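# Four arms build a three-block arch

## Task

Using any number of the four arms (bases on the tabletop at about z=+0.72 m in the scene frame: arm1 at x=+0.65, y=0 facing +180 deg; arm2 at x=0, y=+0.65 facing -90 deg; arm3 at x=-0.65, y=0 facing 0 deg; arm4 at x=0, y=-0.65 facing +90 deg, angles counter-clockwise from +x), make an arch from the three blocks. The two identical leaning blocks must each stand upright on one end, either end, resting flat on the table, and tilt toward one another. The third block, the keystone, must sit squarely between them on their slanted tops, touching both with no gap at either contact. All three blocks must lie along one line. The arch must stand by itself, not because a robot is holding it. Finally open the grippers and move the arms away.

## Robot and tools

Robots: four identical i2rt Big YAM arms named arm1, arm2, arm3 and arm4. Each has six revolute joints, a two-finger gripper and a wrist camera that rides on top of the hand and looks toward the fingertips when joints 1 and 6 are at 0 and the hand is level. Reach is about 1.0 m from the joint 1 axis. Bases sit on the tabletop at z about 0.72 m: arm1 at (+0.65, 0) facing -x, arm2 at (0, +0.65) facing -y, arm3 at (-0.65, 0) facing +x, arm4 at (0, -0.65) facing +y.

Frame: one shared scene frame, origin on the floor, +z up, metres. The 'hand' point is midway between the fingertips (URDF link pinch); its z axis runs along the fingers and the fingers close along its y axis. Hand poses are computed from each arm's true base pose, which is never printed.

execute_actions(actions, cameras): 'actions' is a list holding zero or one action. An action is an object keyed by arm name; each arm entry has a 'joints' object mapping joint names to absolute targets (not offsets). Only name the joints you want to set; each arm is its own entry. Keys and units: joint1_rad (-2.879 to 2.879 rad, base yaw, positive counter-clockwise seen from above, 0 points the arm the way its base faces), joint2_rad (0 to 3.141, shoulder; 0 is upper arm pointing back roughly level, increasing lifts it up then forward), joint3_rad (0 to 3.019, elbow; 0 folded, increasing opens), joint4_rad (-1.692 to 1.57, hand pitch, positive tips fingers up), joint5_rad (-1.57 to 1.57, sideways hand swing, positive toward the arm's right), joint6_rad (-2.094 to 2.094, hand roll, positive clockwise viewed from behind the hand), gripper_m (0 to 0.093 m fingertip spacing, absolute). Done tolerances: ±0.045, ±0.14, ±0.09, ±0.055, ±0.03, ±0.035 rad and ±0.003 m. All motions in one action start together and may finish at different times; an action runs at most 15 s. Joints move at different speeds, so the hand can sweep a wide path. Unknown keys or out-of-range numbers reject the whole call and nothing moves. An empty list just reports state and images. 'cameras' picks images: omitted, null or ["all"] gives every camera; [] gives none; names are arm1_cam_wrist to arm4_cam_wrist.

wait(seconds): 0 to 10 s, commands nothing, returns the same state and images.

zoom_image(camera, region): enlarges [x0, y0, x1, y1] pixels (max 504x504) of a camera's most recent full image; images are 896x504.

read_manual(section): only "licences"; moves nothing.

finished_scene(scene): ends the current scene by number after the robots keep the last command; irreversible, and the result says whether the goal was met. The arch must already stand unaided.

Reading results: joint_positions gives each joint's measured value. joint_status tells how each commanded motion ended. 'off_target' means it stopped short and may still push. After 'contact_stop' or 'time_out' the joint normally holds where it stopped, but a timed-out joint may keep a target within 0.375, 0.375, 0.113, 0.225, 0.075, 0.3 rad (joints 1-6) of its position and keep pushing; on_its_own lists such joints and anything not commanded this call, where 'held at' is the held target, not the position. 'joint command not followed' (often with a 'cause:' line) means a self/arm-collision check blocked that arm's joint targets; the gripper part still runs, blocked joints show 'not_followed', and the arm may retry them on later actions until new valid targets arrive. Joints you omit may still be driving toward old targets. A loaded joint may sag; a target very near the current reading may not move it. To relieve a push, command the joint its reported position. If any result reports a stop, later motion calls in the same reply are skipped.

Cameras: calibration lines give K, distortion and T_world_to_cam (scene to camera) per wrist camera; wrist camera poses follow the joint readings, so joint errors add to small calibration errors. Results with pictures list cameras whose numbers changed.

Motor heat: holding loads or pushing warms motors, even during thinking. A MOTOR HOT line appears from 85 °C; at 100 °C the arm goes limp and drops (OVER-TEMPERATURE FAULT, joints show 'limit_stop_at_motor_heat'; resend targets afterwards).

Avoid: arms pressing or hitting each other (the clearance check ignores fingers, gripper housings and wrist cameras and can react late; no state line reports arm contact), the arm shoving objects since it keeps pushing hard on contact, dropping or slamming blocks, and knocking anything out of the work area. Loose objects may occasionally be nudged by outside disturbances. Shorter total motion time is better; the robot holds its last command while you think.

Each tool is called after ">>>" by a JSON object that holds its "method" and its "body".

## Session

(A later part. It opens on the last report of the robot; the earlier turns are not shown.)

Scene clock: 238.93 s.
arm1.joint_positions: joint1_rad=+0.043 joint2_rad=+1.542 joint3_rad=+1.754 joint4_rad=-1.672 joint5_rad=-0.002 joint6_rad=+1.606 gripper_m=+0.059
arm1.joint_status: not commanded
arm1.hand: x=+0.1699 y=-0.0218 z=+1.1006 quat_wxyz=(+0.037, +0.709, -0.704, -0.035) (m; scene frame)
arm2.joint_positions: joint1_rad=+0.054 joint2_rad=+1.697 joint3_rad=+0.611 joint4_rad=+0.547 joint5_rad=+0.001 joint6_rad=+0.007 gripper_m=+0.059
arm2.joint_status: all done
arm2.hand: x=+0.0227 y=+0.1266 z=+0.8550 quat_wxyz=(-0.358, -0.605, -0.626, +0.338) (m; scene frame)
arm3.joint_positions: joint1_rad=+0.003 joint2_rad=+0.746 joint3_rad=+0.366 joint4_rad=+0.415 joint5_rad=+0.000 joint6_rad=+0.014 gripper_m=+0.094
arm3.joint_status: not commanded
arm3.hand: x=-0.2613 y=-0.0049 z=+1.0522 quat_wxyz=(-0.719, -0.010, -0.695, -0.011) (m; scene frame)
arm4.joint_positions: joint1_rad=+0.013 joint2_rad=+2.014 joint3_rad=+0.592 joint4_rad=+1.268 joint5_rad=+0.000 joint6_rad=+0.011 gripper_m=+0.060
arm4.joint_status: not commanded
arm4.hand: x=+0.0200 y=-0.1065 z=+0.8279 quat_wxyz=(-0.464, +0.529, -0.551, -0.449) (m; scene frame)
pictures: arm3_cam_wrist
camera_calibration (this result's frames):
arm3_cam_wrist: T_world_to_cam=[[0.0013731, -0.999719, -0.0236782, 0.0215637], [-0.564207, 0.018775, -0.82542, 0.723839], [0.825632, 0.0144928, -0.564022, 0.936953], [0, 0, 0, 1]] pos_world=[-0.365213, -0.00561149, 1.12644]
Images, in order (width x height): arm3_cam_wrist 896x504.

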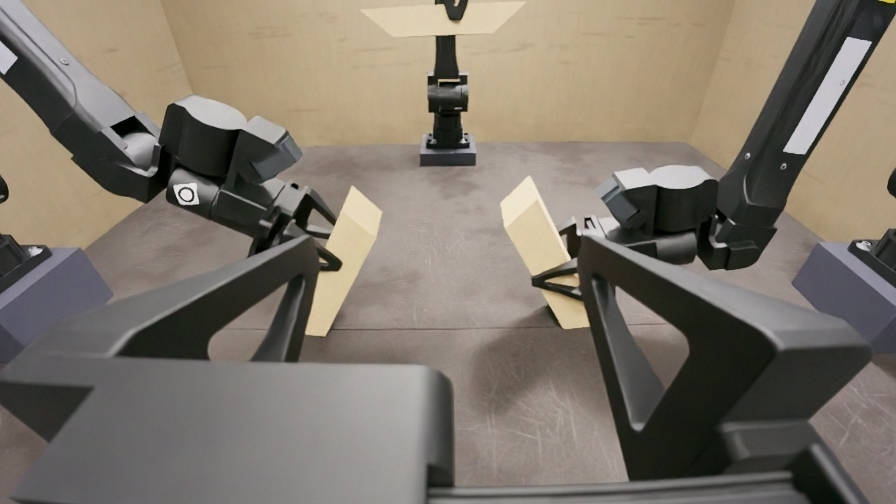

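>>> {"method": "execute_actions", "body": {"actions": [{"arm2":{"joints":{"joint3_rad":0.735,"joint2_rad":1.68}}}], "cameras": []}}

>>> {"method": "execute_actions", "body": {"actions": [{"arm2":{"joints":{"joint2_rad":1.7,"joint4_rad":0.5}}}], "cameras": ["arm3_cam_wrist"]}}

>>> {"method": "zoom_image", "body": {"camera": "arm3_cam_wrist", "region": [280,100,640,370]}}

Scene clock: 240.67 s.
arm1.joint_positions: joint1_rad=+0.043 joint2_rad=+1.542 joint3_rad=+1.754 joint4_rad=-1.672 joint5_rad=-0.002 joint6_rad=+1.606 gripper_m=+0.059
arm1.joint_status: not commanded
arm1.hand: x=+0.1699 y=-0.0218 z=+1.1006 quat_wxyz=(+0.037, +0.709, -0.704, -0.035) (m; scene frame)
arm2.joint_positions: joint1_rad=+0.054 joint2_rad=+1.699 joint3_rad=+0.681 joint4_rad=+0.542 joint5_rad=+0.001 joint6_rad=+0.007 gripper_m=+0.059
arm2.joint_status: all done
arm2.hand: x=+0.0240 y=+0.0956 z=+0.8817 quat_wxyz=(-0.378, -0.593, -0.614, +0.357) (m; scene frame)
arm3.joint_positions: joint1_rad=+0.003 joint2_rad=+0.746 joint3_rad=+0.366 joint4_rad=+0.415 joint5_rad=+0.000 joint6_rad=+0.014 gripper_m=+0.094
arm3.joint_status: not commanded
arm3.hand: x=-0.2613 y=-0.0049 z=+1.0522 quat_wxyz=(-0.719, -0.010, -0.695, -0.011) (m; scene frame)
arm4.joint_positions: joint1_rad=+0.013 joint2_rad=+2.014 joint3_rad=+0.592 joint4_rad=+1.268 joint5_rad=+0.000 joint6_rad=+0.011 gripper_m=+0.060
arm4.joint_status: not commanded
arm4.hand: x=+0.0200 y=-0.1065 z=+0.8279 quat_wxyz=(-0.464, +0.529, -0.551, -0.449) (m; scene frame)
pictures: none
No camera images: the call's "cameras" was empty. Leave "cameras" out to get every camera's image.

Scene clock: 241.37 s.
arm1.joint_positions: joint1_rad=+0.043 joint2_rad=+1.542 joint3_rad=+1.754 joint4_rad=-1.672 joint5_rad=-0.002 joint6_rad=+1.606 gripper_m=+0.059
arm1.joint_status: not commanded
arm1.hand: x=+0.1699 y=-0.0218 z=+1.1006 quat_wxyz=(+0.037, +0.709, -0.704, -0.035) (m; scene frame)
arm2.joint_positions: joint1_rad=+0.054 joint2_rad=+1.717 joint3_rad=+0.681 joint4_rad=+0.486 joint5_rad=+0.001 joint6_rad=+0.007 gripper_m=+0.059
arm2.joint_status: all done
arm2.hand: x=+0.0237 y=+0.1038 z=+0.8598 quat_wxyz=(-0.355, -0.606, -0.628, +0.335) (m; scene frame)
arm3.joint_positions: joint1_rad=+0.003 joint2_rad=+0.746 joint3_rad=+0.366 joint4_rad=+0.415 joint5_rad=+0.000 joint6_rad=+0.014 gripper_m=+0.094
arm3.joint_status: not commanded
arm3.hand: x=-0.2613 y=-0.0049 z=+1.0522 quat_wxyz=(-0.719, -0.010, -0.695, -0.011) (m; scene frame)
arm4.joint_positions: joint1_rad=+0.013 joint2_rad=+2.014 joint3_rad=+0.592 joint4_rad=+1.268 joint5_rad=+0.000 joint6_rad=+0.011 gripper_m=+0.060
arm4.joint_status: not commanded
arm4.hand: x=+0.0200 y=-0.1065 z=+0.8279 quat_wxyz=(-0.464, +0.529, -0.551, -0.449) (m; scene frame)
pictures: arm3_cam_wrist
camera_calibration (this result's frames):
arm3_cam_wrist: T_world_to_cam=[[0.0013731, -0.999719, -0.0236782, 0.0215637], [-0.564207, 0.018775, -0.82542, 0.723839], [0.825632, 0.0144928, -0.564022, 0.936953], [0, 0, 0, 1]] pos_world=[-0.365213, -0.00561149, 1.12644]
Images, in order (width x height): arm3_cam_wrist 896x504.

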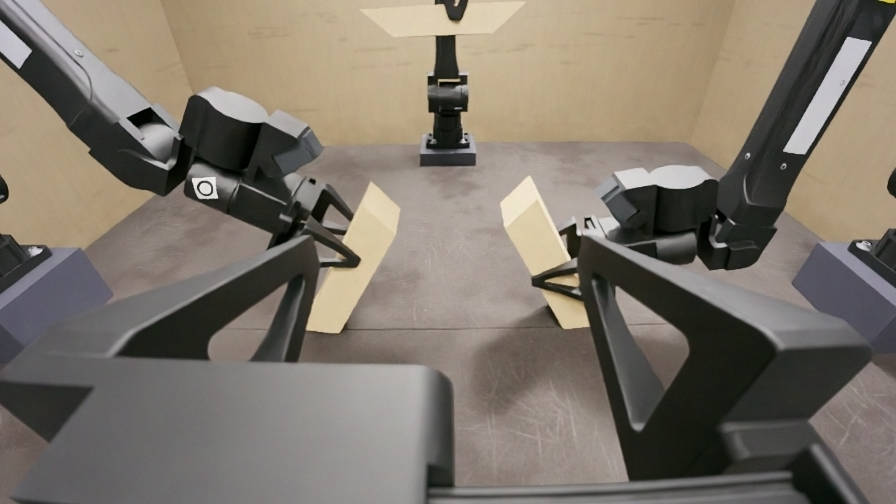

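Region (280, 100, 640, 370) of arm3_cam_wrist's 896x504 image, scaled by 1.400, with more detail than that image has; it fills the top 378 rows of this view, and the rest is white.

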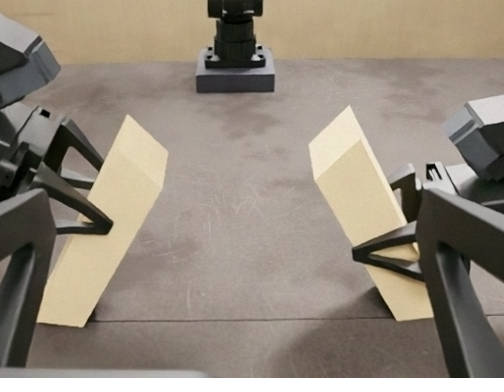

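>>> {"method": "execute_actions", "body": {"actions": [{"arm4":{"joints":{"joint3_rad":0.66}}}], "cameras": ["arm3_cam_wrist"]}}

>>> {"method": "zoom_image", "body": {"camera": "arm3_cam_wrist", "region": [280,100,640,370]}}

Scene clock: 242.57 s.
arm1.joint_positions: joint1_rad=+0.043 joint2_rad=+1.542 joint3_rad=+1.754 joint4_rad=-1.672 joint5_rad=-0.002 joint6_rad=+1.606 gripper_m=+0.059
arm1.joint_status: not commanded
arm1.hand: x=+0.1699 y=-0.0218 z=+1.1006 quat_wxyz=(+0.037, +0.709, -0.704, -0.035) (m; scene frame)
arm2.joint_positions: joint1_rad=+0.054 joint2_rad=+1.717 joint3_rad=+0.681 joint4_rad=+0.486 joint5_rad=+0.001 joint6_rad=+0.007 gripper_m=+0.059
arm2.joint_status: not commanded
arm2.hand: x=+0.0237 y=+0.1038 z=+0.8598 quat_wxyz=(-0.355, -0.606, -0.628, +0.335) (m; scene frame)
arm3.joint_positions: joint1_rad=+0.003 joint2_rad=+0.746 joint3_rad=+0.366 joint4_rad=+0.415 joint5_rad=+0.000 joint6_rad=+0.014 gripper_m=+0.094
arm3.joint_status: not commanded
arm3.hand: x=-0.2613 y=-0.0049 z=+1.0522 quat_wxyz=(-0.719, -0.010, -0.695, -0.011) (m; scene frame)
arm4.joint_positions: joint1_rad=+0.013 joint2_rad=+2.027 joint3_rad=+0.626 joint4_rad=+1.268 joint5_rad=+0.000 joint6_rad=+0.011 gripper_m=+0.060
arm4.joint_status: all done
arm4.hand: x=+0.0205 y=-0.0940 z=+0.8309 quat_wxyz=(-0.469, +0.524, -0.547, -0.454) (m; scene frame)
pictures: arm3_cam_wrist
camera_calibration (this result's frames):
arm3_cam_wrist: T_world_to_cam=[[0.0013731, -0.999719, -0.0236782, 0.0215637], [-0.564207, 0.018775, -0.82542, 0.723839], [0.825632, 0.0144928, -0.564022, 0.936953], [0, 0, 0, 1]] pos_world=[-0.365213, -0.00561149, 1.12644]
Images, in order (width x height): arm3_cam_wrist 896x504.

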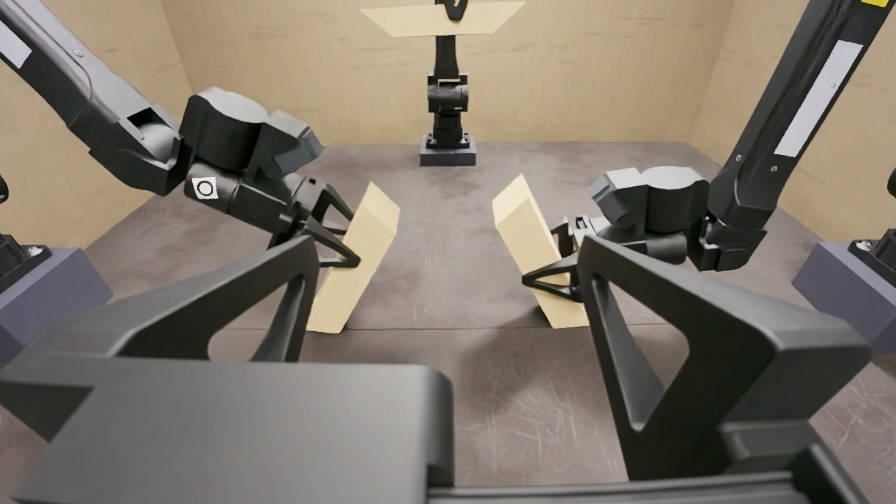

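Region (280, 100, 640, 370) of arm3_cam_wrist's 896x504 image, scaled by 1.400, with more detail than that image has; it fills the top 378 rows of this view, and the rest is white.

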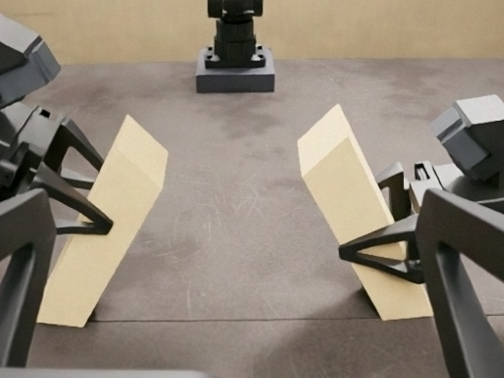

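>>> {"method": "execute_actions", "body": {"actions": [{"arm1":{"joints":{"joint1_rad":0.02,"joint2_rad":1.8,"joint3_rad":2.1}}}], "cameras": []}}

>>> {"method": "execute_actions", "body": {"actions": [{"arm1":{"joints":{"joint2_rad":1.985,"joint3_rad":2.03,"joint4_rad":-1.6}}}], "cameras": ["arm3_cam_wrist"]}}

>>> {"method": "zoom_image", "body": {"camera": "arm3_cam_wrist", "region": [280,100,640,370]}}

Scene clock: 244.43 s.
arm1.joint_positions: joint1_rad=+0.026 joint2_rad=+1.815 joint3_rad=+2.035 joint4_rad=-1.673 joint5_rad=-0.002 joint6_rad=+1.606 gripper_m=+0.059
arm1.joint_status: all done
arm1.hand: x=+0.0683 y=-0.0162 z=+1.0734 quat_wxyz=(+0.039, +0.703, -0.709, -0.038) (m; scene frame)
arm2.joint_positions: joint1_rad=+0.054 joint2_rad=+1.717 joint3_rad=+0.681 joint4_rad=+0.486 joint5_rad=+0.001 joint6_rad=+0.007 gripper_m=+0.059
arm2.joint_status: not commanded
arm2.hand: x=+0.0237 y=+0.1038 z=+0.8598 quat_wxyz=(-0.355, -0.606, -0.628, +0.335) (m; scene frame)
arm3.joint_positions: joint1_rad=+0.003 joint2_rad=+0.746 joint3_rad=+0.366 joint4_rad=+0.415 joint5_rad=+0.000 joint6_rad=+0.014 gripper_m=+0.094
arm3.joint_status: not commanded
arm3.hand: x=-0.2613 y=-0.0049 z=+1.0522 quat_wxyz=(-0.719, -0.010, -0.695, -0.011) (m; scene frame)
arm4.joint_positions: joint1_rad=+0.013 joint2_rad=+2.027 joint3_rad=+0.626 joint4_rad=+1.268 joint5_rad=+0.000 joint6_rad=+0.011 gripper_m=+0.060
arm4.joint_status: not commanded
arm4.hand: x=+0.0205 y=-0.0940 z=+0.8309 quat_wxyz=(-0.469, +0.524, -0.547, -0.454) (m; scene frame)
pictures: none
No camera images: the call's "cameras" was empty. Leave "cameras" out to get every camera's image.

Scene clock: 245.73 s.
arm1.joint_positions: joint1_rad=+0.026 joint2_rad=+2.003 joint3_rad=+2.014 joint4_rad=-1.612 joint5_rad=-0.002 joint6_rad=+1.606 gripper_m=+0.059
arm1.joint_status: all done
arm1.hand: x=+0.0338 y=-0.0166 z=+0.9567 quat_wxyz=(-0.015, +0.703, -0.710, +0.013) (m; scene frame)
arm2.joint_positions: joint1_rad=+0.054 joint2_rad=+1.717 joint3_rad=+0.681 joint4_rad=+0.486 joint5_rad=+0.001 joint6_rad=+0.007 gripper_m=+0.059
arm2.joint_status: not commanded
arm2.hand: x=+0.0237 y=+0.1038 z=+0.8598 quat_wxyz=(-0.355, -0.606, -0.628, +0.335) (m; scene frame)
arm3.joint_positions: joint1_rad=+0.003 joint2_rad=+0.746 joint3_rad=+0.366 joint4_rad=+0.415 joint5_rad=+0.000 joint6_rad=+0.014 gripper_m=+0.094
arm3.joint_status: not commanded
arm3.hand: x=-0.2613 y=-0.0049 z=+1.0522 quat_wxyz=(-0.719, -0.010, -0.695, -0.011) (m; scene frame)
arm4.joint_positions: joint1_rad=+0.013 joint2_rad=+2.027 joint3_rad=+0.626 joint4_rad=+1.268 joint5_rad=+0.000 joint6_rad=+0.011 gripper_m=+0.060
arm4.joint_status: not commanded
arm4.hand: x=+0.0205 y=-0.0940 z=+0.8309 quat_wxyz=(-0.469, +0.524, -0.547, -0.454) (m; scene frame)
pictures: arm3_cam_wrist
camera_calibration (this result's frames):
arm3_cam_wrist: T_world_to_cam=[[0.0013731, -0.999719, -0.0236782, 0.0215637], [-0.564207, 0.018775, -0.82542, 0.723839], [0.825632, 0.0144928, -0.564022, 0.936953], [0, 0, 0, 1]] pos_world=[-0.365213, -0.00561149, 1.12644]
Images, in order (width x height): arm3_cam_wrist 896x504.

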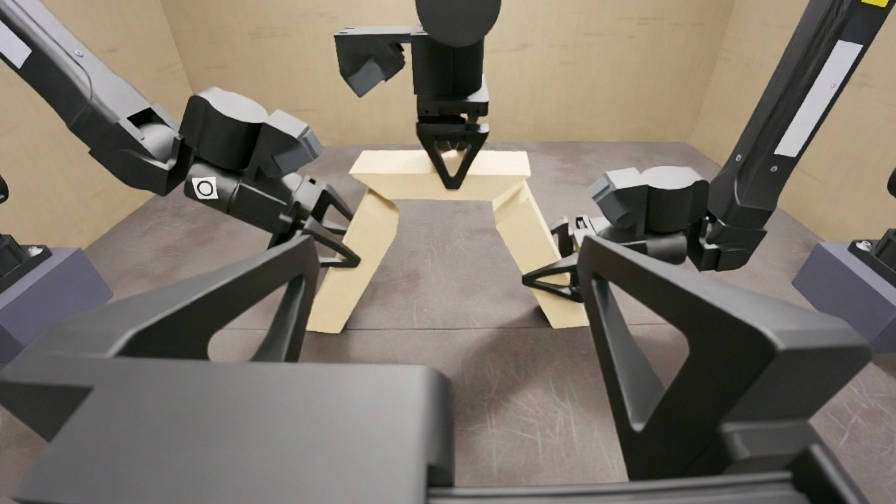

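Region (280, 100, 640, 370) of arm3_cam_wrist's 896x504 image, scaled by 1.400, with more detail than that image has; it fills the top 378 rows of this view, and the rest is white.

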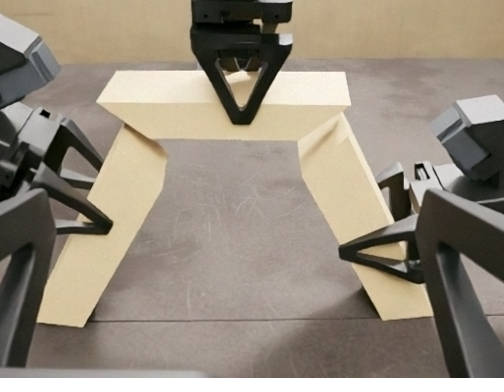

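>>> {"method": "execute_actions", "body": {"actions": [{"arm1":{"joints":{"joint1_rad":0.038,"joint3_rad":1.985,"joint4_rad":-1.55}}}], "cameras": []}}

>>> {"method": "execute_actions", "body": {"actions": [{"arm1":{"joints":{"joint2_rad":2.03,"joint4_rad":-1.53}}}], "cameras": ["arm3_cam_wrist","arm1_cam_wrist"]}}

>>> {"method": "zoom_image", "body": {"camera": "arm3_cam_wrist", "region": [320,140,580,340]}}

Scene clock: 246.97 s.
arm1.joint_positions: joint1_rad=+0.029 joint2_rad=+2.002 joint3_rad=+1.987 joint4_rad=-1.567 joint5_rad=-0.002 joint6_rad=+1.606 gripper_m=+0.059
arm1.joint_status: all done
arm1.hand: x=+0.0296 y=-0.0186 z=+0.9472 quat_wxyz=(-0.008, +0.705, -0.709, +0.006) (m; scene frame)
arm2.joint_positions: joint1_rad=+0.054 joint2_rad=+1.717 joint3_rad=+0.681 joint4_rad=+0.486 joint5_rad=+0.001 joint6_rad=+0.007 gripper_m=+0.059
arm2.joint_status: not commanded
arm2.hand: x=+0.0237 y=+0.1038 z=+0.8598 quat_wxyz=(-0.355, -0.606, -0.628, +0.335) (m; scene frame)
arm3.joint_positions: joint1_rad=+0.003 joint2_rad=+0.746 joint3_rad=+0.366 joint4_rad=+0.415 joint5_rad=+0.000 joint6_rad=+0.014 gripper_m=+0.094
arm3.joint_status: not commanded
arm3.hand: x=-0.2613 y=-0.0049 z=+1.0522 quat_wxyz=(-0.719, -0.010, -0.695, -0.011) (m; scene frame)
arm4.joint_positions: joint1_rad=+0.013 joint2_rad=+2.027 joint3_rad=+0.626 joint4_rad=+1.268 joint5_rad=+0.000 joint6_rad=+0.011 gripper_m=+0.060
arm4.joint_status: not commanded
arm4.hand: x=+0.0205 y=-0.0940 z=+0.8309 quat_wxyz=(-0.469, +0.524, -0.547, -0.454) (m; scene frame)
pictures: none
No camera images: the call's "cameras" was empty. Leave "cameras" out to get every camera's image.

Scene clock: 247.70 s.
arm1.joint_positions: joint1_rad=+0.031 joint2_rad=+2.017 joint3_rad=+1.987 joint4_rad=-1.547 joint5_rad=-0.002 joint6_rad=+1.606 gripper_m=+0.059
arm1.joint_status: all done
arm1.hand: x=+0.0239 y=-0.0196 z=+0.9379 quat_wxyz=(-0.007, +0.705, -0.709, +0.004) (m; scene frame)
arm2.joint_positions: joint1_rad=+0.054 joint2_rad=+1.718 joint3_rad=+0.681 joint4_rad=+0.483 joint5_rad=+0.001 joint6_rad=+0.007 gripper_m=+0.059
arm2.joint_status: not commanded
arm2.hand: x=+0.0237 y=+0.1044 z=+0.8585 quat_wxyz=(-0.354, -0.607, -0.628, +0.334) (m; scene frame)
arm3.joint_positions: joint1_rad=+0.003 joint2_rad=+0.746 joint3_rad=+0.366 joint4_rad=+0.415 joint5_rad=+0.000 joint6_rad=+0.014 gripper_m=+0.094
arm3.joint_status: not commanded
arm3.hand: x=-0.2613 y=-0.0049 z=+1.0522 quat_wxyz=(-0.719, -0.010, -0.695, -0.011) (m; scene frame)
arm4.joint_positions: joint1_rad=+0.013 joint2_rad=+2.027 joint3_rad=+0.626 joint4_rad=+1.268 joint5_rad=+0.000 joint6_rad=+0.011 gripper_m=+0.060
arm4.joint_status: not commanded
arm4.hand: x=+0.0205 y=-0.0940 z=+0.8309 quat_wxyz=(-0.469, +0.524, -0.547, -0.454) (m; scene frame)
pictures: arm1_cam_wrist, arm3_cam_wrist
camera_calibration (this result's frames):
arm1_cam_wrist: T_world_to_cam=[[0.999847, -0.0072624, 0.015937, -0.0369833], [-0.0152045, -0.811562, 0.584069, -0.559007], [0.00869209, -0.584222, -0.811547, 0.873315], [0, 0, 0, 1]] pos_world=[0.0208873, 0.0562728, 1.03582]
arm3_cam_wrist: T_world_to_cam=[[0.0013731, -0.999719, -0.0236782, 0.0215637], [-0.564207, 0.018775, -0.82542, 0.723839], [0.825632, 0.0144928, -0.564022, 0.936953], [0, 0, 0, 1]] pos_world=[-0.365213, -0.00561149, 1.12644]
Images, in order (width x height): arm1_cam_wrist 896x504, arm3_cam_wrist 896x504.

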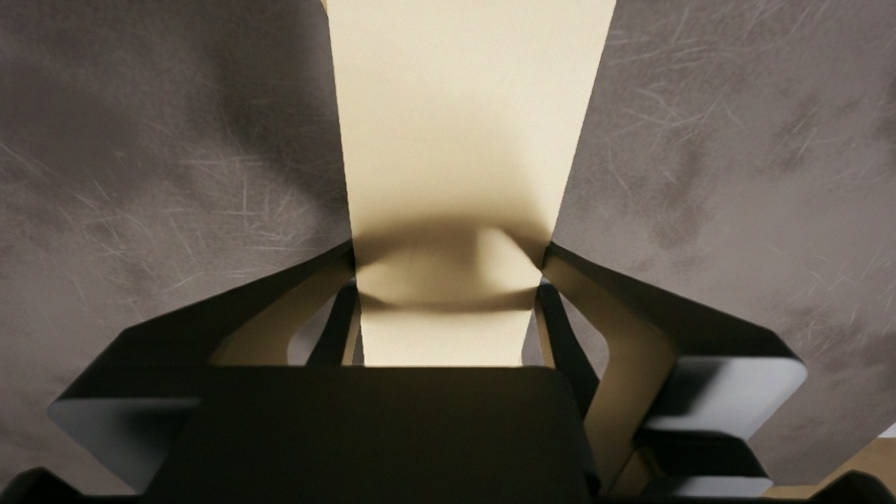

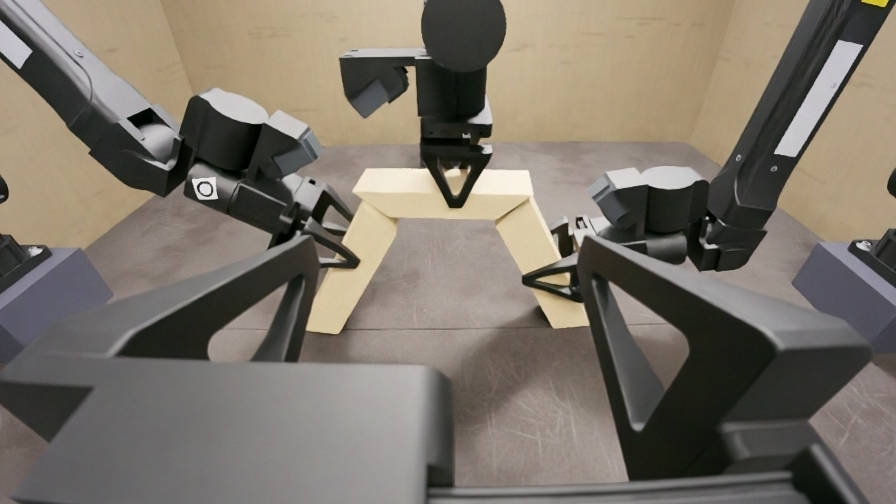

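Region (320, 140, 580, 340) of arm3_cam_wrist's 896x504 image, scaled by 1.938, with more detail than that image has; it fills the top 388 rows of this view, and the rest is white.

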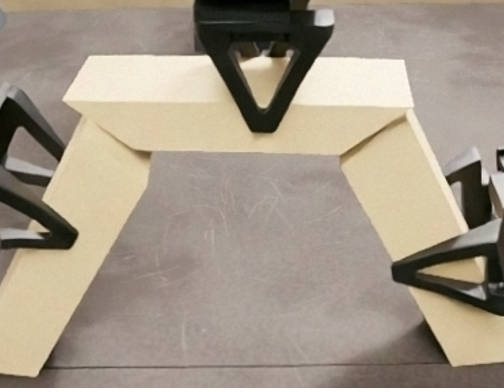

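>>> {"method": "execute_actions", "body": {"actions": [{"arm1":{"joints":{"gripper_m":0.092}}}], "cameras": ["arm3_cam_wrist"]}}

>>> {"method": "zoom_image", "body": {"camera": "arm3_cam_wrist", "region": [320,140,580,340]}}

Scene clock: 249.10 s.
arm1.joint_positions: joint1_rad=+0.031 joint2_rad=+2.017 joint3_rad=+1.987 joint4_rad=-1.547 joint5_rad=-0.002 joint6_rad=+1.606 gripper_m=+0.092
arm1.joint_status: all done
arm1.hand: x=+0.0239 y=-0.0196 z=+0.9379 quat_wxyz=(-0.007, +0.705, -0.709, +0.004) (m; scene frame)
arm2.joint_positions: joint1_rad=+0.054 joint2_rad=+1.718 joint3_rad=+0.681 joint4_rad=+0.481 joint5_rad=+0.001 joint6_rad=+0.007 gripper_m=+0.059
arm2.joint_status: not commanded
arm2.hand: x=+0.0237 y=+0.1045 z=+0.8583 quat_wxyz=(-0.353, -0.607, -0.629, +0.334) (m; scene frame)
arm3.joint_positions: joint1_rad=+0.003 joint2_rad=+0.746 joint3_rad=+0.366 joint4_rad=+0.415 joint5_rad=+0.000 joint6_rad=+0.014 gripper_m=+0.094
arm3.joint_status: not commanded
arm3.hand: x=-0.2613 y=-0.0049 z=+1.0522 quat_wxyz=(-0.719, -0.010, -0.695, -0.011) (m; scene frame)
arm4.joint_positions: joint1_rad=+0.013 joint2_rad=+2.029 joint3_rad=+0.626 joint4_rad=+1.268 joint5_rad=+0.001 joint6_rad=+0.011 gripper_m=+0.060
arm4.joint_status: not commanded
arm4.hand: x=+0.0205 y=-0.0942 z=+0.8301 quat_wxyz=(-0.469, +0.524, -0.547, -0.454) (m; scene frame)
pictures: arm3_cam_wrist
camera_calibration (this result's frames):
arm3_cam_wrist: T_world_to_cam=[[0.0013731, -0.999719, -0.0236782, 0.0215637], [-0.564207, 0.018775, -0.82542, 0.723839], [0.825632, 0.0144928, -0.564022, 0.936953], [0, 0, 0, 1]] pos_world=[-0.365213, -0.00561149, 1.12644]
Images, in order (width x height): arm3_cam_wrist 896x504.

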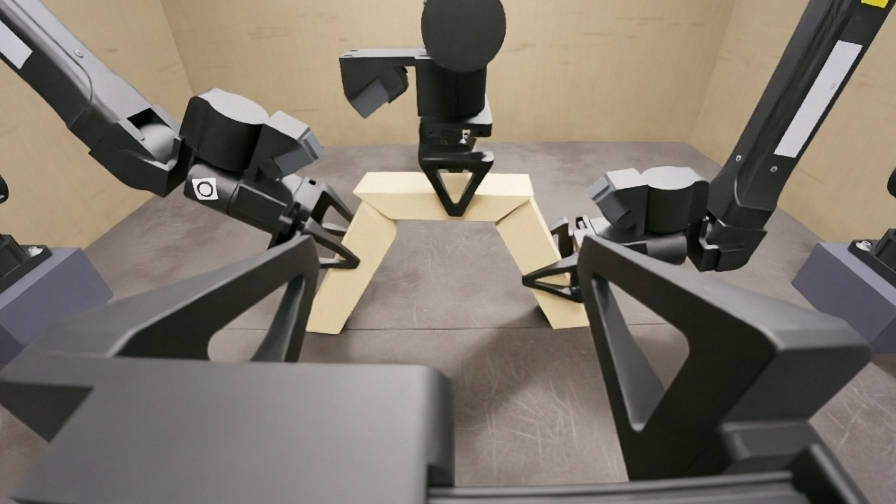

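Region (320, 140, 580, 340) of arm3_cam_wrist's 896x504 image, scaled by 1.938, with more detail than that image has; it fills the top 388 rows of this view, and the rest is white.

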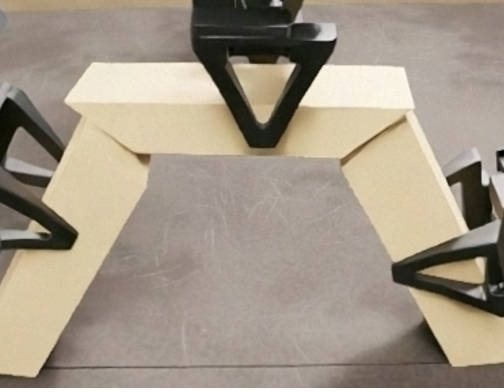

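>>> {"method": "execute_actions", "body": {"actions": [{"arm2":{"joints":{"gripper_m":0.092}},"arm4":{"joints":{"gripper_m":0.092}}}], "cameras": ["arm3_cam_wrist"]}}

Scene clock: 252.00 s.
arm1.joint_positions: joint1_rad=+0.031 joint2_rad=+2.017 joint3_rad=+1.987 joint4_rad=-1.547 joint5_rad=-0.002 joint6_rad=+1.606 gripper_m=+0.092
arm1.joint_status: not commanded
arm1.hand: x=+0.0239 y=-0.0196 z=+0.9379 quat_wxyz=(-0.007, +0.705, -0.709, +0.004) (m; scene frame)
arm2.joint_positions: joint1_rad=+0.054 joint2_rad=+1.713 joint3_rad=+0.697 joint4_rad=+0.485 joint5_rad=+0.001 joint6_rad=+0.007 gripper_m=+0.092
arm2.joint_status: all done
arm2.hand: x=+0.0240 y=+0.0965 z=+0.8683 quat_wxyz=(-0.361, -0.603, -0.624, +0.341) (m; scene frame)
arm3.joint_positions: joint1_rad=+0.003 joint2_rad=+0.746 joint3_rad=+0.366 joint4_rad=+0.415 joint5_rad=+0.000 joint6_rad=+0.014 gripper_m=+0.094
arm3.joint_status: not commanded
arm3.hand: x=-0.2613 y=-0.0049 z=+1.0522 quat_wxyz=(-0.719, -0.010, -0.695, -0.011) (m; scene frame)
arm4.joint_positions: joint1_rad=+0.013 joint2_rad=+2.029 joint3_rad=+0.640 joint4_rad=+1.282 joint5_rad=+0.002 joint6_rad=+0.010 gripper_m=+0.092
arm4.joint_status: all done
arm4.hand: x=+0.0209 y=-0.0881 z=+0.8376 quat_wxyz=(-0.477, +0.518, -0.540, -0.460) (m; scene frame)
pictures: arm3_cam_wrist
camera_calibration (this result's frames):
arm3_cam_wrist: T_world_to_cam=[[0.0013731, -0.999719, -0.0236782, 0.0215637], [-0.564207, 0.018775, -0.82542, 0.723839], [0.825632, 0.0144928, -0.564022, 0.936953], [0, 0, 0, 1]] pos_world=[-0.365213, -0.00561149, 1.12644]
Images, in order (width x height): arm3_cam_wrist 896x504.

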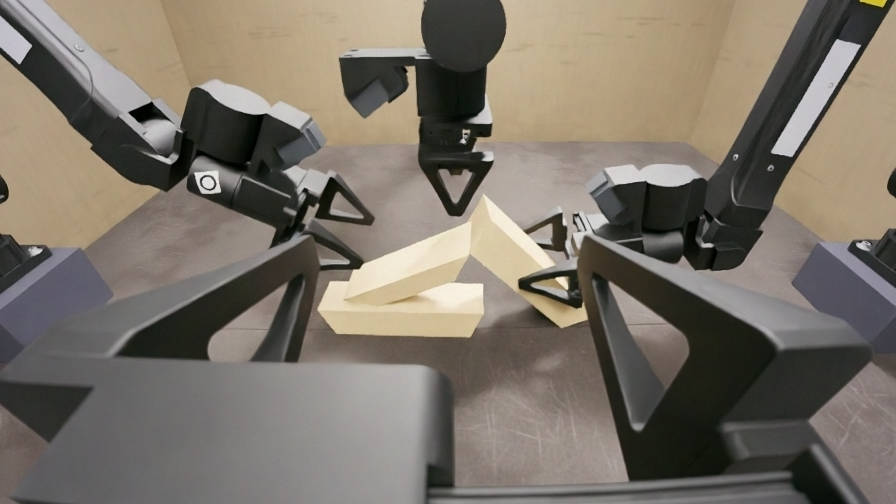

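>>> {"method": "execute_actions", "body": {"actions": [{"arm1":{"joints":{"joint2_rad":1.75,"joint3_rad":1.95,"joint4_rad":-1.69}},"arm2":{"joints":{"joint3_rad":0.45,"joint4_rad":0.6}},"arm4":{"joints":{"joint2_rad":1.8,"joint3_rad":0.55,"joint4_rad":1.0}}}], "cameras": []}}

>>> {"method": "execute_actions", "body": {"actions": [{"arm1":{"joints":{"joint1_rad":0,"joint2_rad":1.2,"joint3_rad":1.2,"joint4_rad":-1.3,"joint6_rad":0}},"arm2":{"joints":{"joint1_rad":0,"joint2_rad":0.9,"joint3_rad":0.6,"joint4_rad":-0.6,"joint6_rad":0}},"arm4":{"joints":{"joint1_rad":0,"joint2_rad":0.9,"joint3_rad":0.6,"joint4_rad":-0.6,"joint6_rad":0}}}]}}

Scene clock: 254.73 s.
arm1.joint_positions: joint1_rad=+0.031 joint2_rad=+1.746 joint3_rad=+1.940 joint4_rad=-1.664 joint5_rad=-0.002 joint6_rad=+1.606 gripper_m=+0.092
arm1.joint_status: all done
joint sent to its limit — the command would take arm1.joint4_rad past its lower limit, so that joint was sent only as far as its limit.
arm1.hand: x=+0.0951 y=-0.0180 z=+1.0735 quat_wxyz=(+0.032, +0.705, -0.708, -0.032) (m; scene frame)
arm2.joint_positions: joint1_rad=+0.054 joint2_rad=+1.700 joint3_rad=+0.443 joint4_rad=+0.587 joint5_rad=+0.001 joint6_rad=+0.007 gripper_m=+0.092
arm2.joint_status: all done
arm2.hand: x=+0.0195 y=+0.2039 z=+0.8029 quat_wxyz=(-0.316, -0.626, -0.648, +0.298) (m; scene frame)
arm3.joint_positions: joint1_rad=+0.003 joint2_rad=+0.746 joint3_rad=+0.366 joint4_rad=+0.415 joint5_rad=+0.000 joint6_rad=+0.014 gripper_m=+0.094
arm3.joint_status: not commanded
arm3.hand: x=-0.2613 y=-0.0049 z=+1.0522 quat_wxyz=(-0.719, -0.010, -0.695, -0.011) (m; scene frame)
arm4.joint_positions: joint1_rad=+0.013 joint2_rad=+1.802 joint3_rad=+0.551 joint4_rad=+1.007 joint5_rad=+0.002 joint6_rad=+0.009 gripper_m=+0.092
arm4.joint_status: all done
arm4.hand: x=+0.0197 y=-0.1181 z=+0.8612 quat_wxyz=(-0.439, +0.548, -0.572, -0.423) (m; scene frame)
pictures: none
No camera images: the call's "cameras" was empty. Leave "cameras" out to get every camera's image.

Scene clock: 256.93 s.
arm1.joint_positions: joint1_rad=+0.003 joint2_rad=+1.204 joint3_rad=+1.199 joint4_rad=-1.321 joint5_rad=-0.002 joint6_rad=+0.016 gripper_m=+0.092
arm1.joint_status: all done
arm1.hand: x=+0.2585 y=-0.0021 z=+1.0229 quat_wxyz=(+0.000, +0.993, -0.006, -0.118) (m; scene frame)
arm2.joint_positions: joint1_rad=+0.000 joint2_rad=+0.901 joint3_rad=+0.575 joint4_rad=-0.592 joint5_rad=+0.001 joint6_rad=+0.007 gripper_m=+0.092
arm2.joint_status: all done
arm2.hand: x=-0.0046 y=+0.3007 z=+0.9738 quat_wxyz=(-0.227, -0.676, -0.664, +0.226) (m; scene frame)
arm3.joint_positions: joint1_rad=+0.003 joint2_rad=+0.746 joint3_rad=+0.366 joint4_rad=+0.415 joint5_rad=+0.000 joint6_rad=+0.014 gripper_m=+0.094
arm3.joint_status: not commanded
arm3.hand: x=-0.2613 y=-0.0049 z=+1.0522 quat_wxyz=(-0.719, -0.010, -0.695, -0.011) (m; scene frame)
arm4.joint_positions: joint1_rad=+0.013 joint2_rad=+0.908 joint3_rad=+0.562 joint4_rad=-0.592 joint5_rad=+0.002 joint6_rad=+0.009 gripper_m=+0.092
arm4.joint_status: all done
arm4.hand: x=+0.0125 y=-0.3032 z=+0.9455 quat_wxyz=(-0.220, +0.659, -0.688, -0.209) (m; scene frame)
pictures: arm1_cam_wrist, arm2_cam_wrist, arm3_cam_wrist, arm4_cam_wrist
camera_calibration (this result's frames):
arm1_cam_wrist: T_world_to_cam=[[0.0143495, 0.999897, -0.000815228, 0.00124874], [0.924773, -0.0129613, 0.380299, -0.623785], [0.380249, -0.006211, -0.924863, 0.97157], [0, 0, 0, 1]] pos_world=[0.207403, -0.00329928, 1.1358]
arm2_cam_wrist: T_world_to_cam=[[-0.999932, 0.00809655, -0.00842404, 0.00468238], [0.00818747, 0.999908, -0.010814, -0.288995], [0.00833571, -0.0108822, -0.999906, 1.1022], [0, 0, 0, 1]] pos_world=[-0.00213938, 0.300925, 1.09901]
arm3_cam_wrist: T_world_to_cam=[[0.0013731, -0.999719, -0.0236782, 0.0215637], [-0.564207, 0.018775, -0.82542, 0.723839], [0.825632, 0.0144928, -0.564022, 0.936953], [0, 0, 0, 1]] pos_world=[-0.365213, -0.00561149, 1.12644]
arm4_cam_wrist: T_world_to_cam=[[0.999194, -0.0399558, 0.00381635, -0.0294489], [-0.0400242, -0.999, 0.019947, -0.317313], [0.00301553, -0.0200837, -0.999794, 1.06741], [0, 0, 0, 1]] pos_world=[0.0135062, -0.296734, 1.07363]
Images, in order (width x height): arm1_cam_wrist 896x504, arm2_cam_wrist 896x504, arm3_cam_wrist 896x504, arm4_cam_wrist 896x504.

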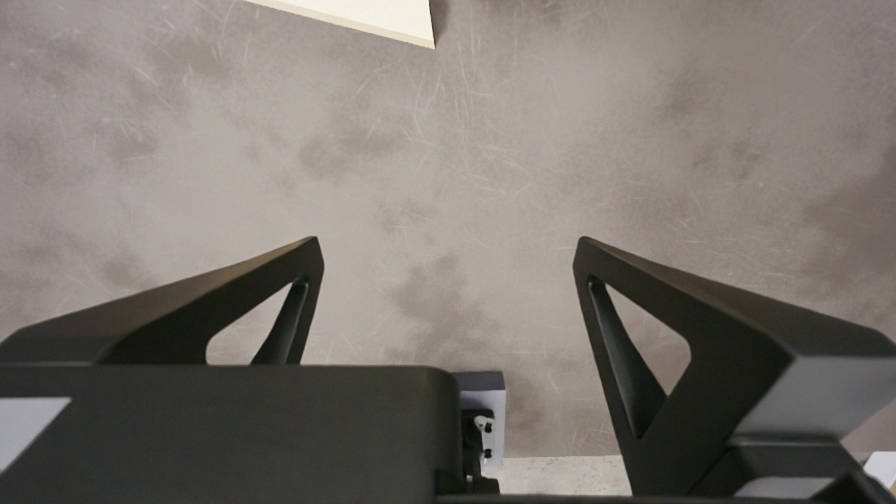

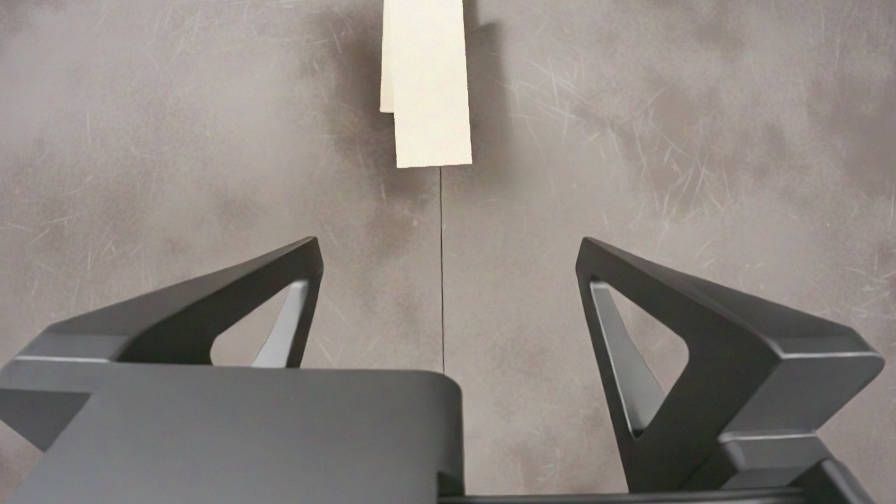

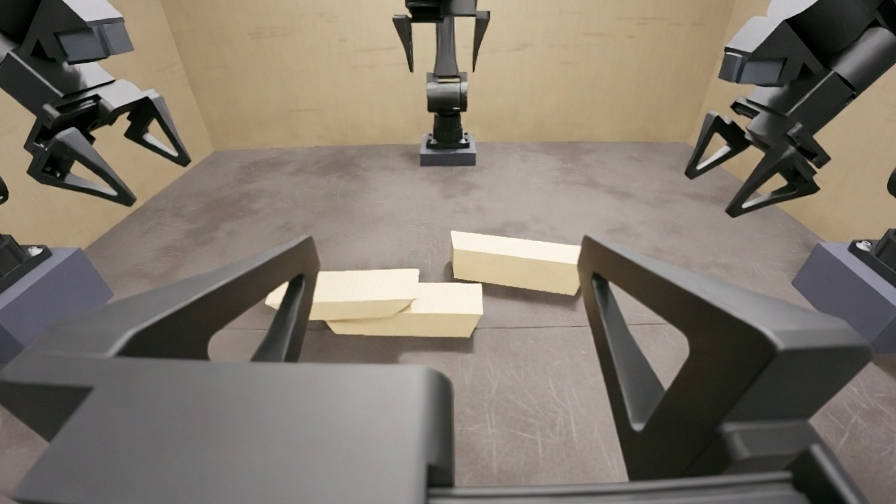

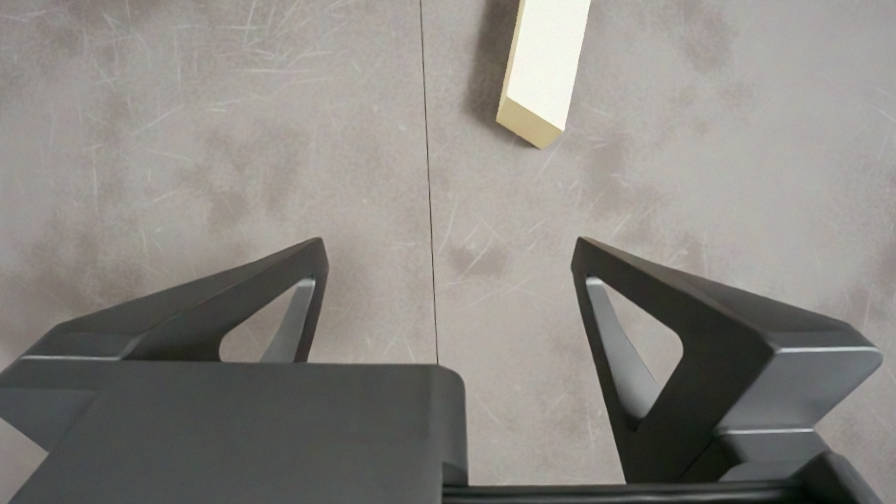

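>>> {"method": "execute_actions", "body": {"actions": [{"arm1":{"joints":{"joint2_rad":1.6,"joint3_rad":1.9,"joint4_rad":-1.69}}}], "cameras": ["arm1_cam_wrist"]}}

Scene clock: 258.90 s.
arm1.joint_positions: joint1_rad=+0.003 joint2_rad=+1.589 joint3_rad=+1.857 joint4_rad=-1.661 joint5_rad=-0.002 joint6_rad=+0.016 gripper_m=+0.092
arm1.joint_status: all done
joint sent to its limit — the command would take arm1.joint4_rad past its lower limit, so that joint was sent only as far as its limit.
arm1.hand: x=+0.1404 y=-0.0029 z=+1.1207 quat_wxyz=(-0.001, +0.996, -0.006, -0.084) (m; scene frame)
arm2.joint_positions: joint1_rad=+0.000 joint2_rad=+0.901 joint3_rad=+0.575 joint4_rad=-0.592 joint5_rad=+0.001 joint6_rad=+0.007 gripper_m=+0.092
arm2.joint_status: not commanded
arm2.hand: x=-0.0046 y=+0.3007 z=+0.9738 quat_wxyz=(-0.227, -0.676, -0.664, +0.226) (m; scene frame)
arm3.joint_positions: joint1_rad=+0.003 joint2_rad=+0.746 joint3_rad=+0.366 joint4_rad=+0.415 joint5_rad=+0.000 joint6_rad=+0.014 gripper_m=+0.094
arm3.joint_status: not commanded
arm3.hand: x=-0.2613 y=-0.0049 z=+1.0522 quat_wxyz=(-0.719, -0.010, -0.695, -0.011) (m; scene frame)
arm4.joint_positions: joint1_rad=+0.013 joint2_rad=+0.908 joint3_rad=+0.562 joint4_rad=-0.592 joint5_rad=+0.002 joint6_rad=+0.009 gripper_m=+0.092
arm4.joint_status: not commanded
arm4.hand: x=+0.0125 y=-0.3032 z=+0.9455 quat_wxyz=(-0.220, +0.659, -0.688, -0.209) (m; scene frame)
pictures: arm1_cam_wrist
camera_calibration (this result's frames):
arm1_cam_wrist: T_world_to_cam=[[0.0142866, 0.999898, 0.00043622, 0.00239684], [0.896671, -0.0130047, 0.442507, -0.617479], [0.442468, -0.00593076, -0.896765, 1.0667], [0, 0, 0, 1]] pos_world=[0.0816586, -0.00410035, 1.22982]
Images, in order (width x height): arm1_cam_wrist 896x504.

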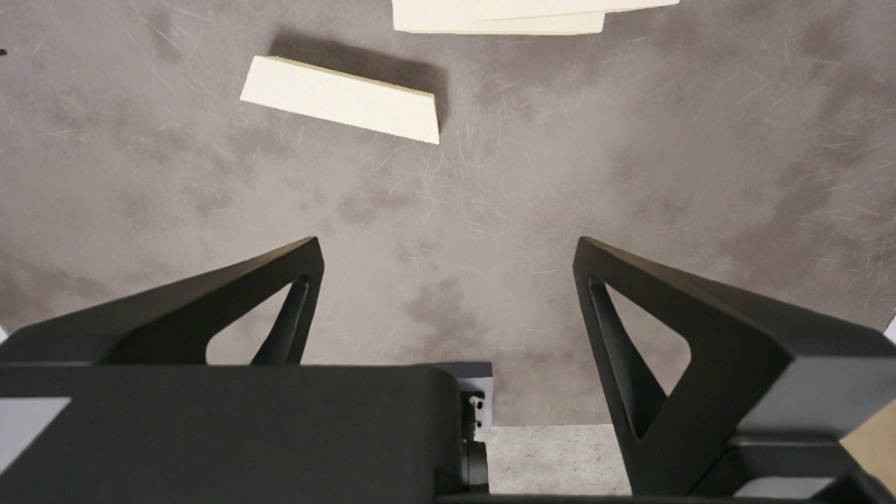

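>>> {"method": "execute_actions", "body": {"actions": [{"arm1":{"joints":{"joint2_rad":1.0,"joint3_rad":1.0,"joint4_rad":-1.3}},"arm4":{"joints":{"joint1_rad":-0.175,"joint2_rad":1.87,"joint3_rad":1.42,"joint4_rad":-1.1,"joint6_rad":0.06}}}], "cameras": ["arm4_cam_wrist"]}}

Scene clock: 264.63 s.
arm1.joint_positions: joint1_rad=+0.003 joint2_rad=+1.005 joint3_rad=+0.997 joint4_rad=-1.321 joint5_rad=-0.002 joint6_rad=+0.016 gripper_m=+0.092
arm1.joint_status: all done
arm1.hand: x=+0.3327 y=-0.0018 z=+1.0003 quat_wxyz=(+0.000, +0.993, -0.006, -0.116) (m; scene frame)
arm2.joint_positions: joint1_rad=+0.000 joint2_rad=+0.901 joint3_rad=+0.575 joint4_rad=-0.592 joint5_rad=+0.001 joint6_rad=+0.007 gripper_m=+0.092
arm2.joint_status: not commanded
arm2.hand: x=-0.0046 y=+0.3007 z=+0.9738 quat_wxyz=(-0.227, -0.676, -0.664, +0.226) (m; scene frame)
arm3.joint_positions: joint1_rad=+0.003 joint2_rad=+0.746 joint3_rad=+0.366 joint4_rad=+0.415 joint5_rad=+0.000 joint6_rad=+0.014 gripper_m=+0.094
arm3.joint_status: not commanded
arm3.hand: x=-0.2613 y=-0.0049 z=+1.0522 quat_wxyz=(-0.719, -0.010, -0.695, -0.011) (m; scene frame)
arm4.joint_positions: joint1_rad=-0.169 joint2_rad=+1.876 joint3_rad=+1.369 joint4_rad=-1.093 joint5_rad=+0.001 joint6_rad=+0.048 gripper_m=+0.092
arm4.joint_status: all done
arm4.hand: x=+0.1144 y=-0.1368 z=+0.8407 quat_wxyz=(+0.013, +0.607, -0.795, +0.017) (m; scene frame)
pictures: arm4_cam_wrist
camera_calibration (this result's frames):
arm4_cam_wrist: T_world_to_cam=[[0.966026, -0.25826, 0.00977618, -0.155269], [-0.206808, -0.749775, 0.628545, -0.603364], [-0.154998, -0.609212, -0.777712, 0.716409], [0, 0, 0, 1]] pos_world=[0.136255, -0.0560411, 0.937919]
Images, in order (width x height): arm4_cam_wrist 896x504.

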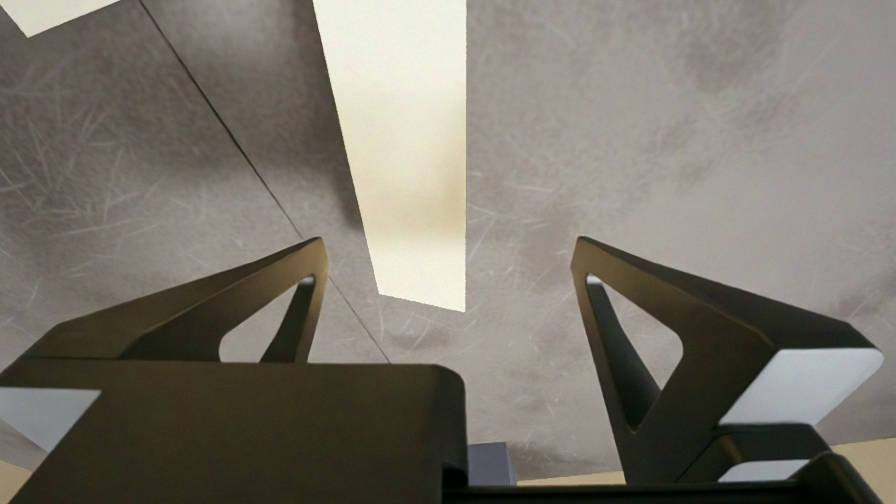

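>>> {"method": "execute_actions", "body": {"actions": [{"arm4":{"joints":{"joint1_rad":-0.145,"joint2_rad":2.015,"joint3_rad":1.29,"joint4_rad":-0.83,"joint6_rad":0.03}}}], "cameras": []}}

>>> {"method": "execute_actions", "body": {"actions": [{"arm4":{"joints":{"gripper_m":0.03}}}], "cameras": ["arm4_cam_wrist"]}}

Scene clock: 266.27 s.
arm1.joint_positions: joint1_rad=+0.003 joint2_rad=+1.005 joint3_rad=+0.997 joint4_rad=-1.321 joint5_rad=-0.002 joint6_rad=+0.016 gripper_m=+0.092
arm1.joint_status: not commanded
arm1.hand: x=+0.3327 y=-0.0018 z=+1.0003 quat_wxyz=(+0.000, +0.993, -0.006, -0.116) (m; scene frame)
arm2.joint_positions: joint1_rad=+0.000 joint2_rad=+0.901 joint3_rad=+0.575 joint4_rad=-0.592 joint5_rad=+0.001 joint6_rad=+0.007 gripper_m=+0.092
arm2.joint_status: not commanded
arm2.hand: x=-0.0046 y=+0.3007 z=+0.9738 quat_wxyz=(-0.227, -0.676, -0.664, +0.226) (m; scene frame)
arm3.joint_positions: joint1_rad=+0.003 joint2_rad=+0.746 joint3_rad=+0.366 joint4_rad=+0.415 joint5_rad=+0.000 joint6_rad=+0.014 gripper_m=+0.094
arm3.joint_status: not commanded
arm3.hand: x=-0.2613 y=-0.0049 z=+1.0522 quat_wxyz=(-0.719, -0.010, -0.695, -0.011) (m; scene frame)
arm4.joint_positions: joint1_rad=-0.158 joint2_rad=+2.010 joint3_rad=+1.292 joint4_rad=-0.840 joint5_rad=+0.000 joint6_rad=+0.042 gripper_m=+0.092
arm4.joint_status: all done
arm4.hand: x=+0.1105 y=-0.1290 z=+0.7477 quat_wxyz=(-0.003, +0.614, -0.789, +0.003) (m; scene frame)
pictures: none
No camera images: the call's "cameras" was empty. Leave "cameras" out to get every camera's image.

Scene clock: 266.90 s.
arm1.joint_positions: joint1_rad=+0.003 joint2_rad=+1.005 joint3_rad=+0.997 joint4_rad=-1.321 joint5_rad=-0.002 joint6_rad=+0.016 gripper_m=+0.092
arm1.joint_status: not commanded
arm1.hand: x=+0.3327 y=-0.0018 z=+1.0003 quat_wxyz=(+0.000, +0.993, -0.006, -0.116) (m; scene frame)
arm2.joint_positions: joint1_rad=+0.000 joint2_rad=+0.901 joint3_rad=+0.575 joint4_rad=-0.592 joint5_rad=+0.001 joint6_rad=+0.007 gripper_m=+0.092
arm2.joint_status: not commanded
arm2.hand: x=-0.0046 y=+0.3007 z=+0.9738 quat_wxyz=(-0.227, -0.676, -0.664, +0.226) (m; scene frame)
arm3.joint_positions: joint1_rad=+0.003 joint2_rad=+0.746 joint3_rad=+0.366 joint4_rad=+0.415 joint5_rad=+0.000 joint6_rad=+0.014 gripper_m=+0.094
arm3.joint_status: not commanded
arm3.hand: x=-0.2613 y=-0.0049 z=+1.0522 quat_wxyz=(-0.719, -0.010, -0.695, -0.011) (m; scene frame)
arm4.joint_positions: joint1_rad=-0.156 joint2_rad=+2.010 joint3_rad=+1.292 joint4_rad=-0.839 joint5_rad=-0.001 joint6_rad=+0.040 gripper_m=+0.048
arm4.joint_status: gripper_m off_target (ended at +0.048, target +0.030)
arm4.hand: x=+0.1091 y=-0.1286 z=+0.7477 quat_wxyz=(-0.002, +0.616, -0.788, +0.003) (m; scene frame)
pictures: arm4_cam_wrist
camera_calibration (this result's frames):
arm4_cam_wrist: T_world_to_cam=[[0.971438, -0.237221, 0.00584091, -0.142113], [-0.194036, -0.779942, 0.595014, -0.520087], [-0.136594, -0.579152, -0.803694, 0.669551], [0, 0, 0, 1]] pos_world=[0.128595, -0.0515779, 0.848403]
Images, in order (width x height): arm4_cam_wrist 896x504.

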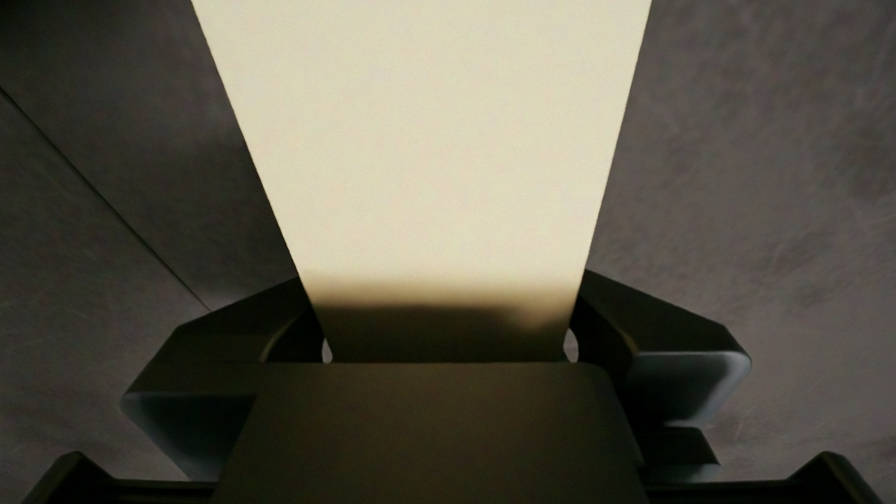

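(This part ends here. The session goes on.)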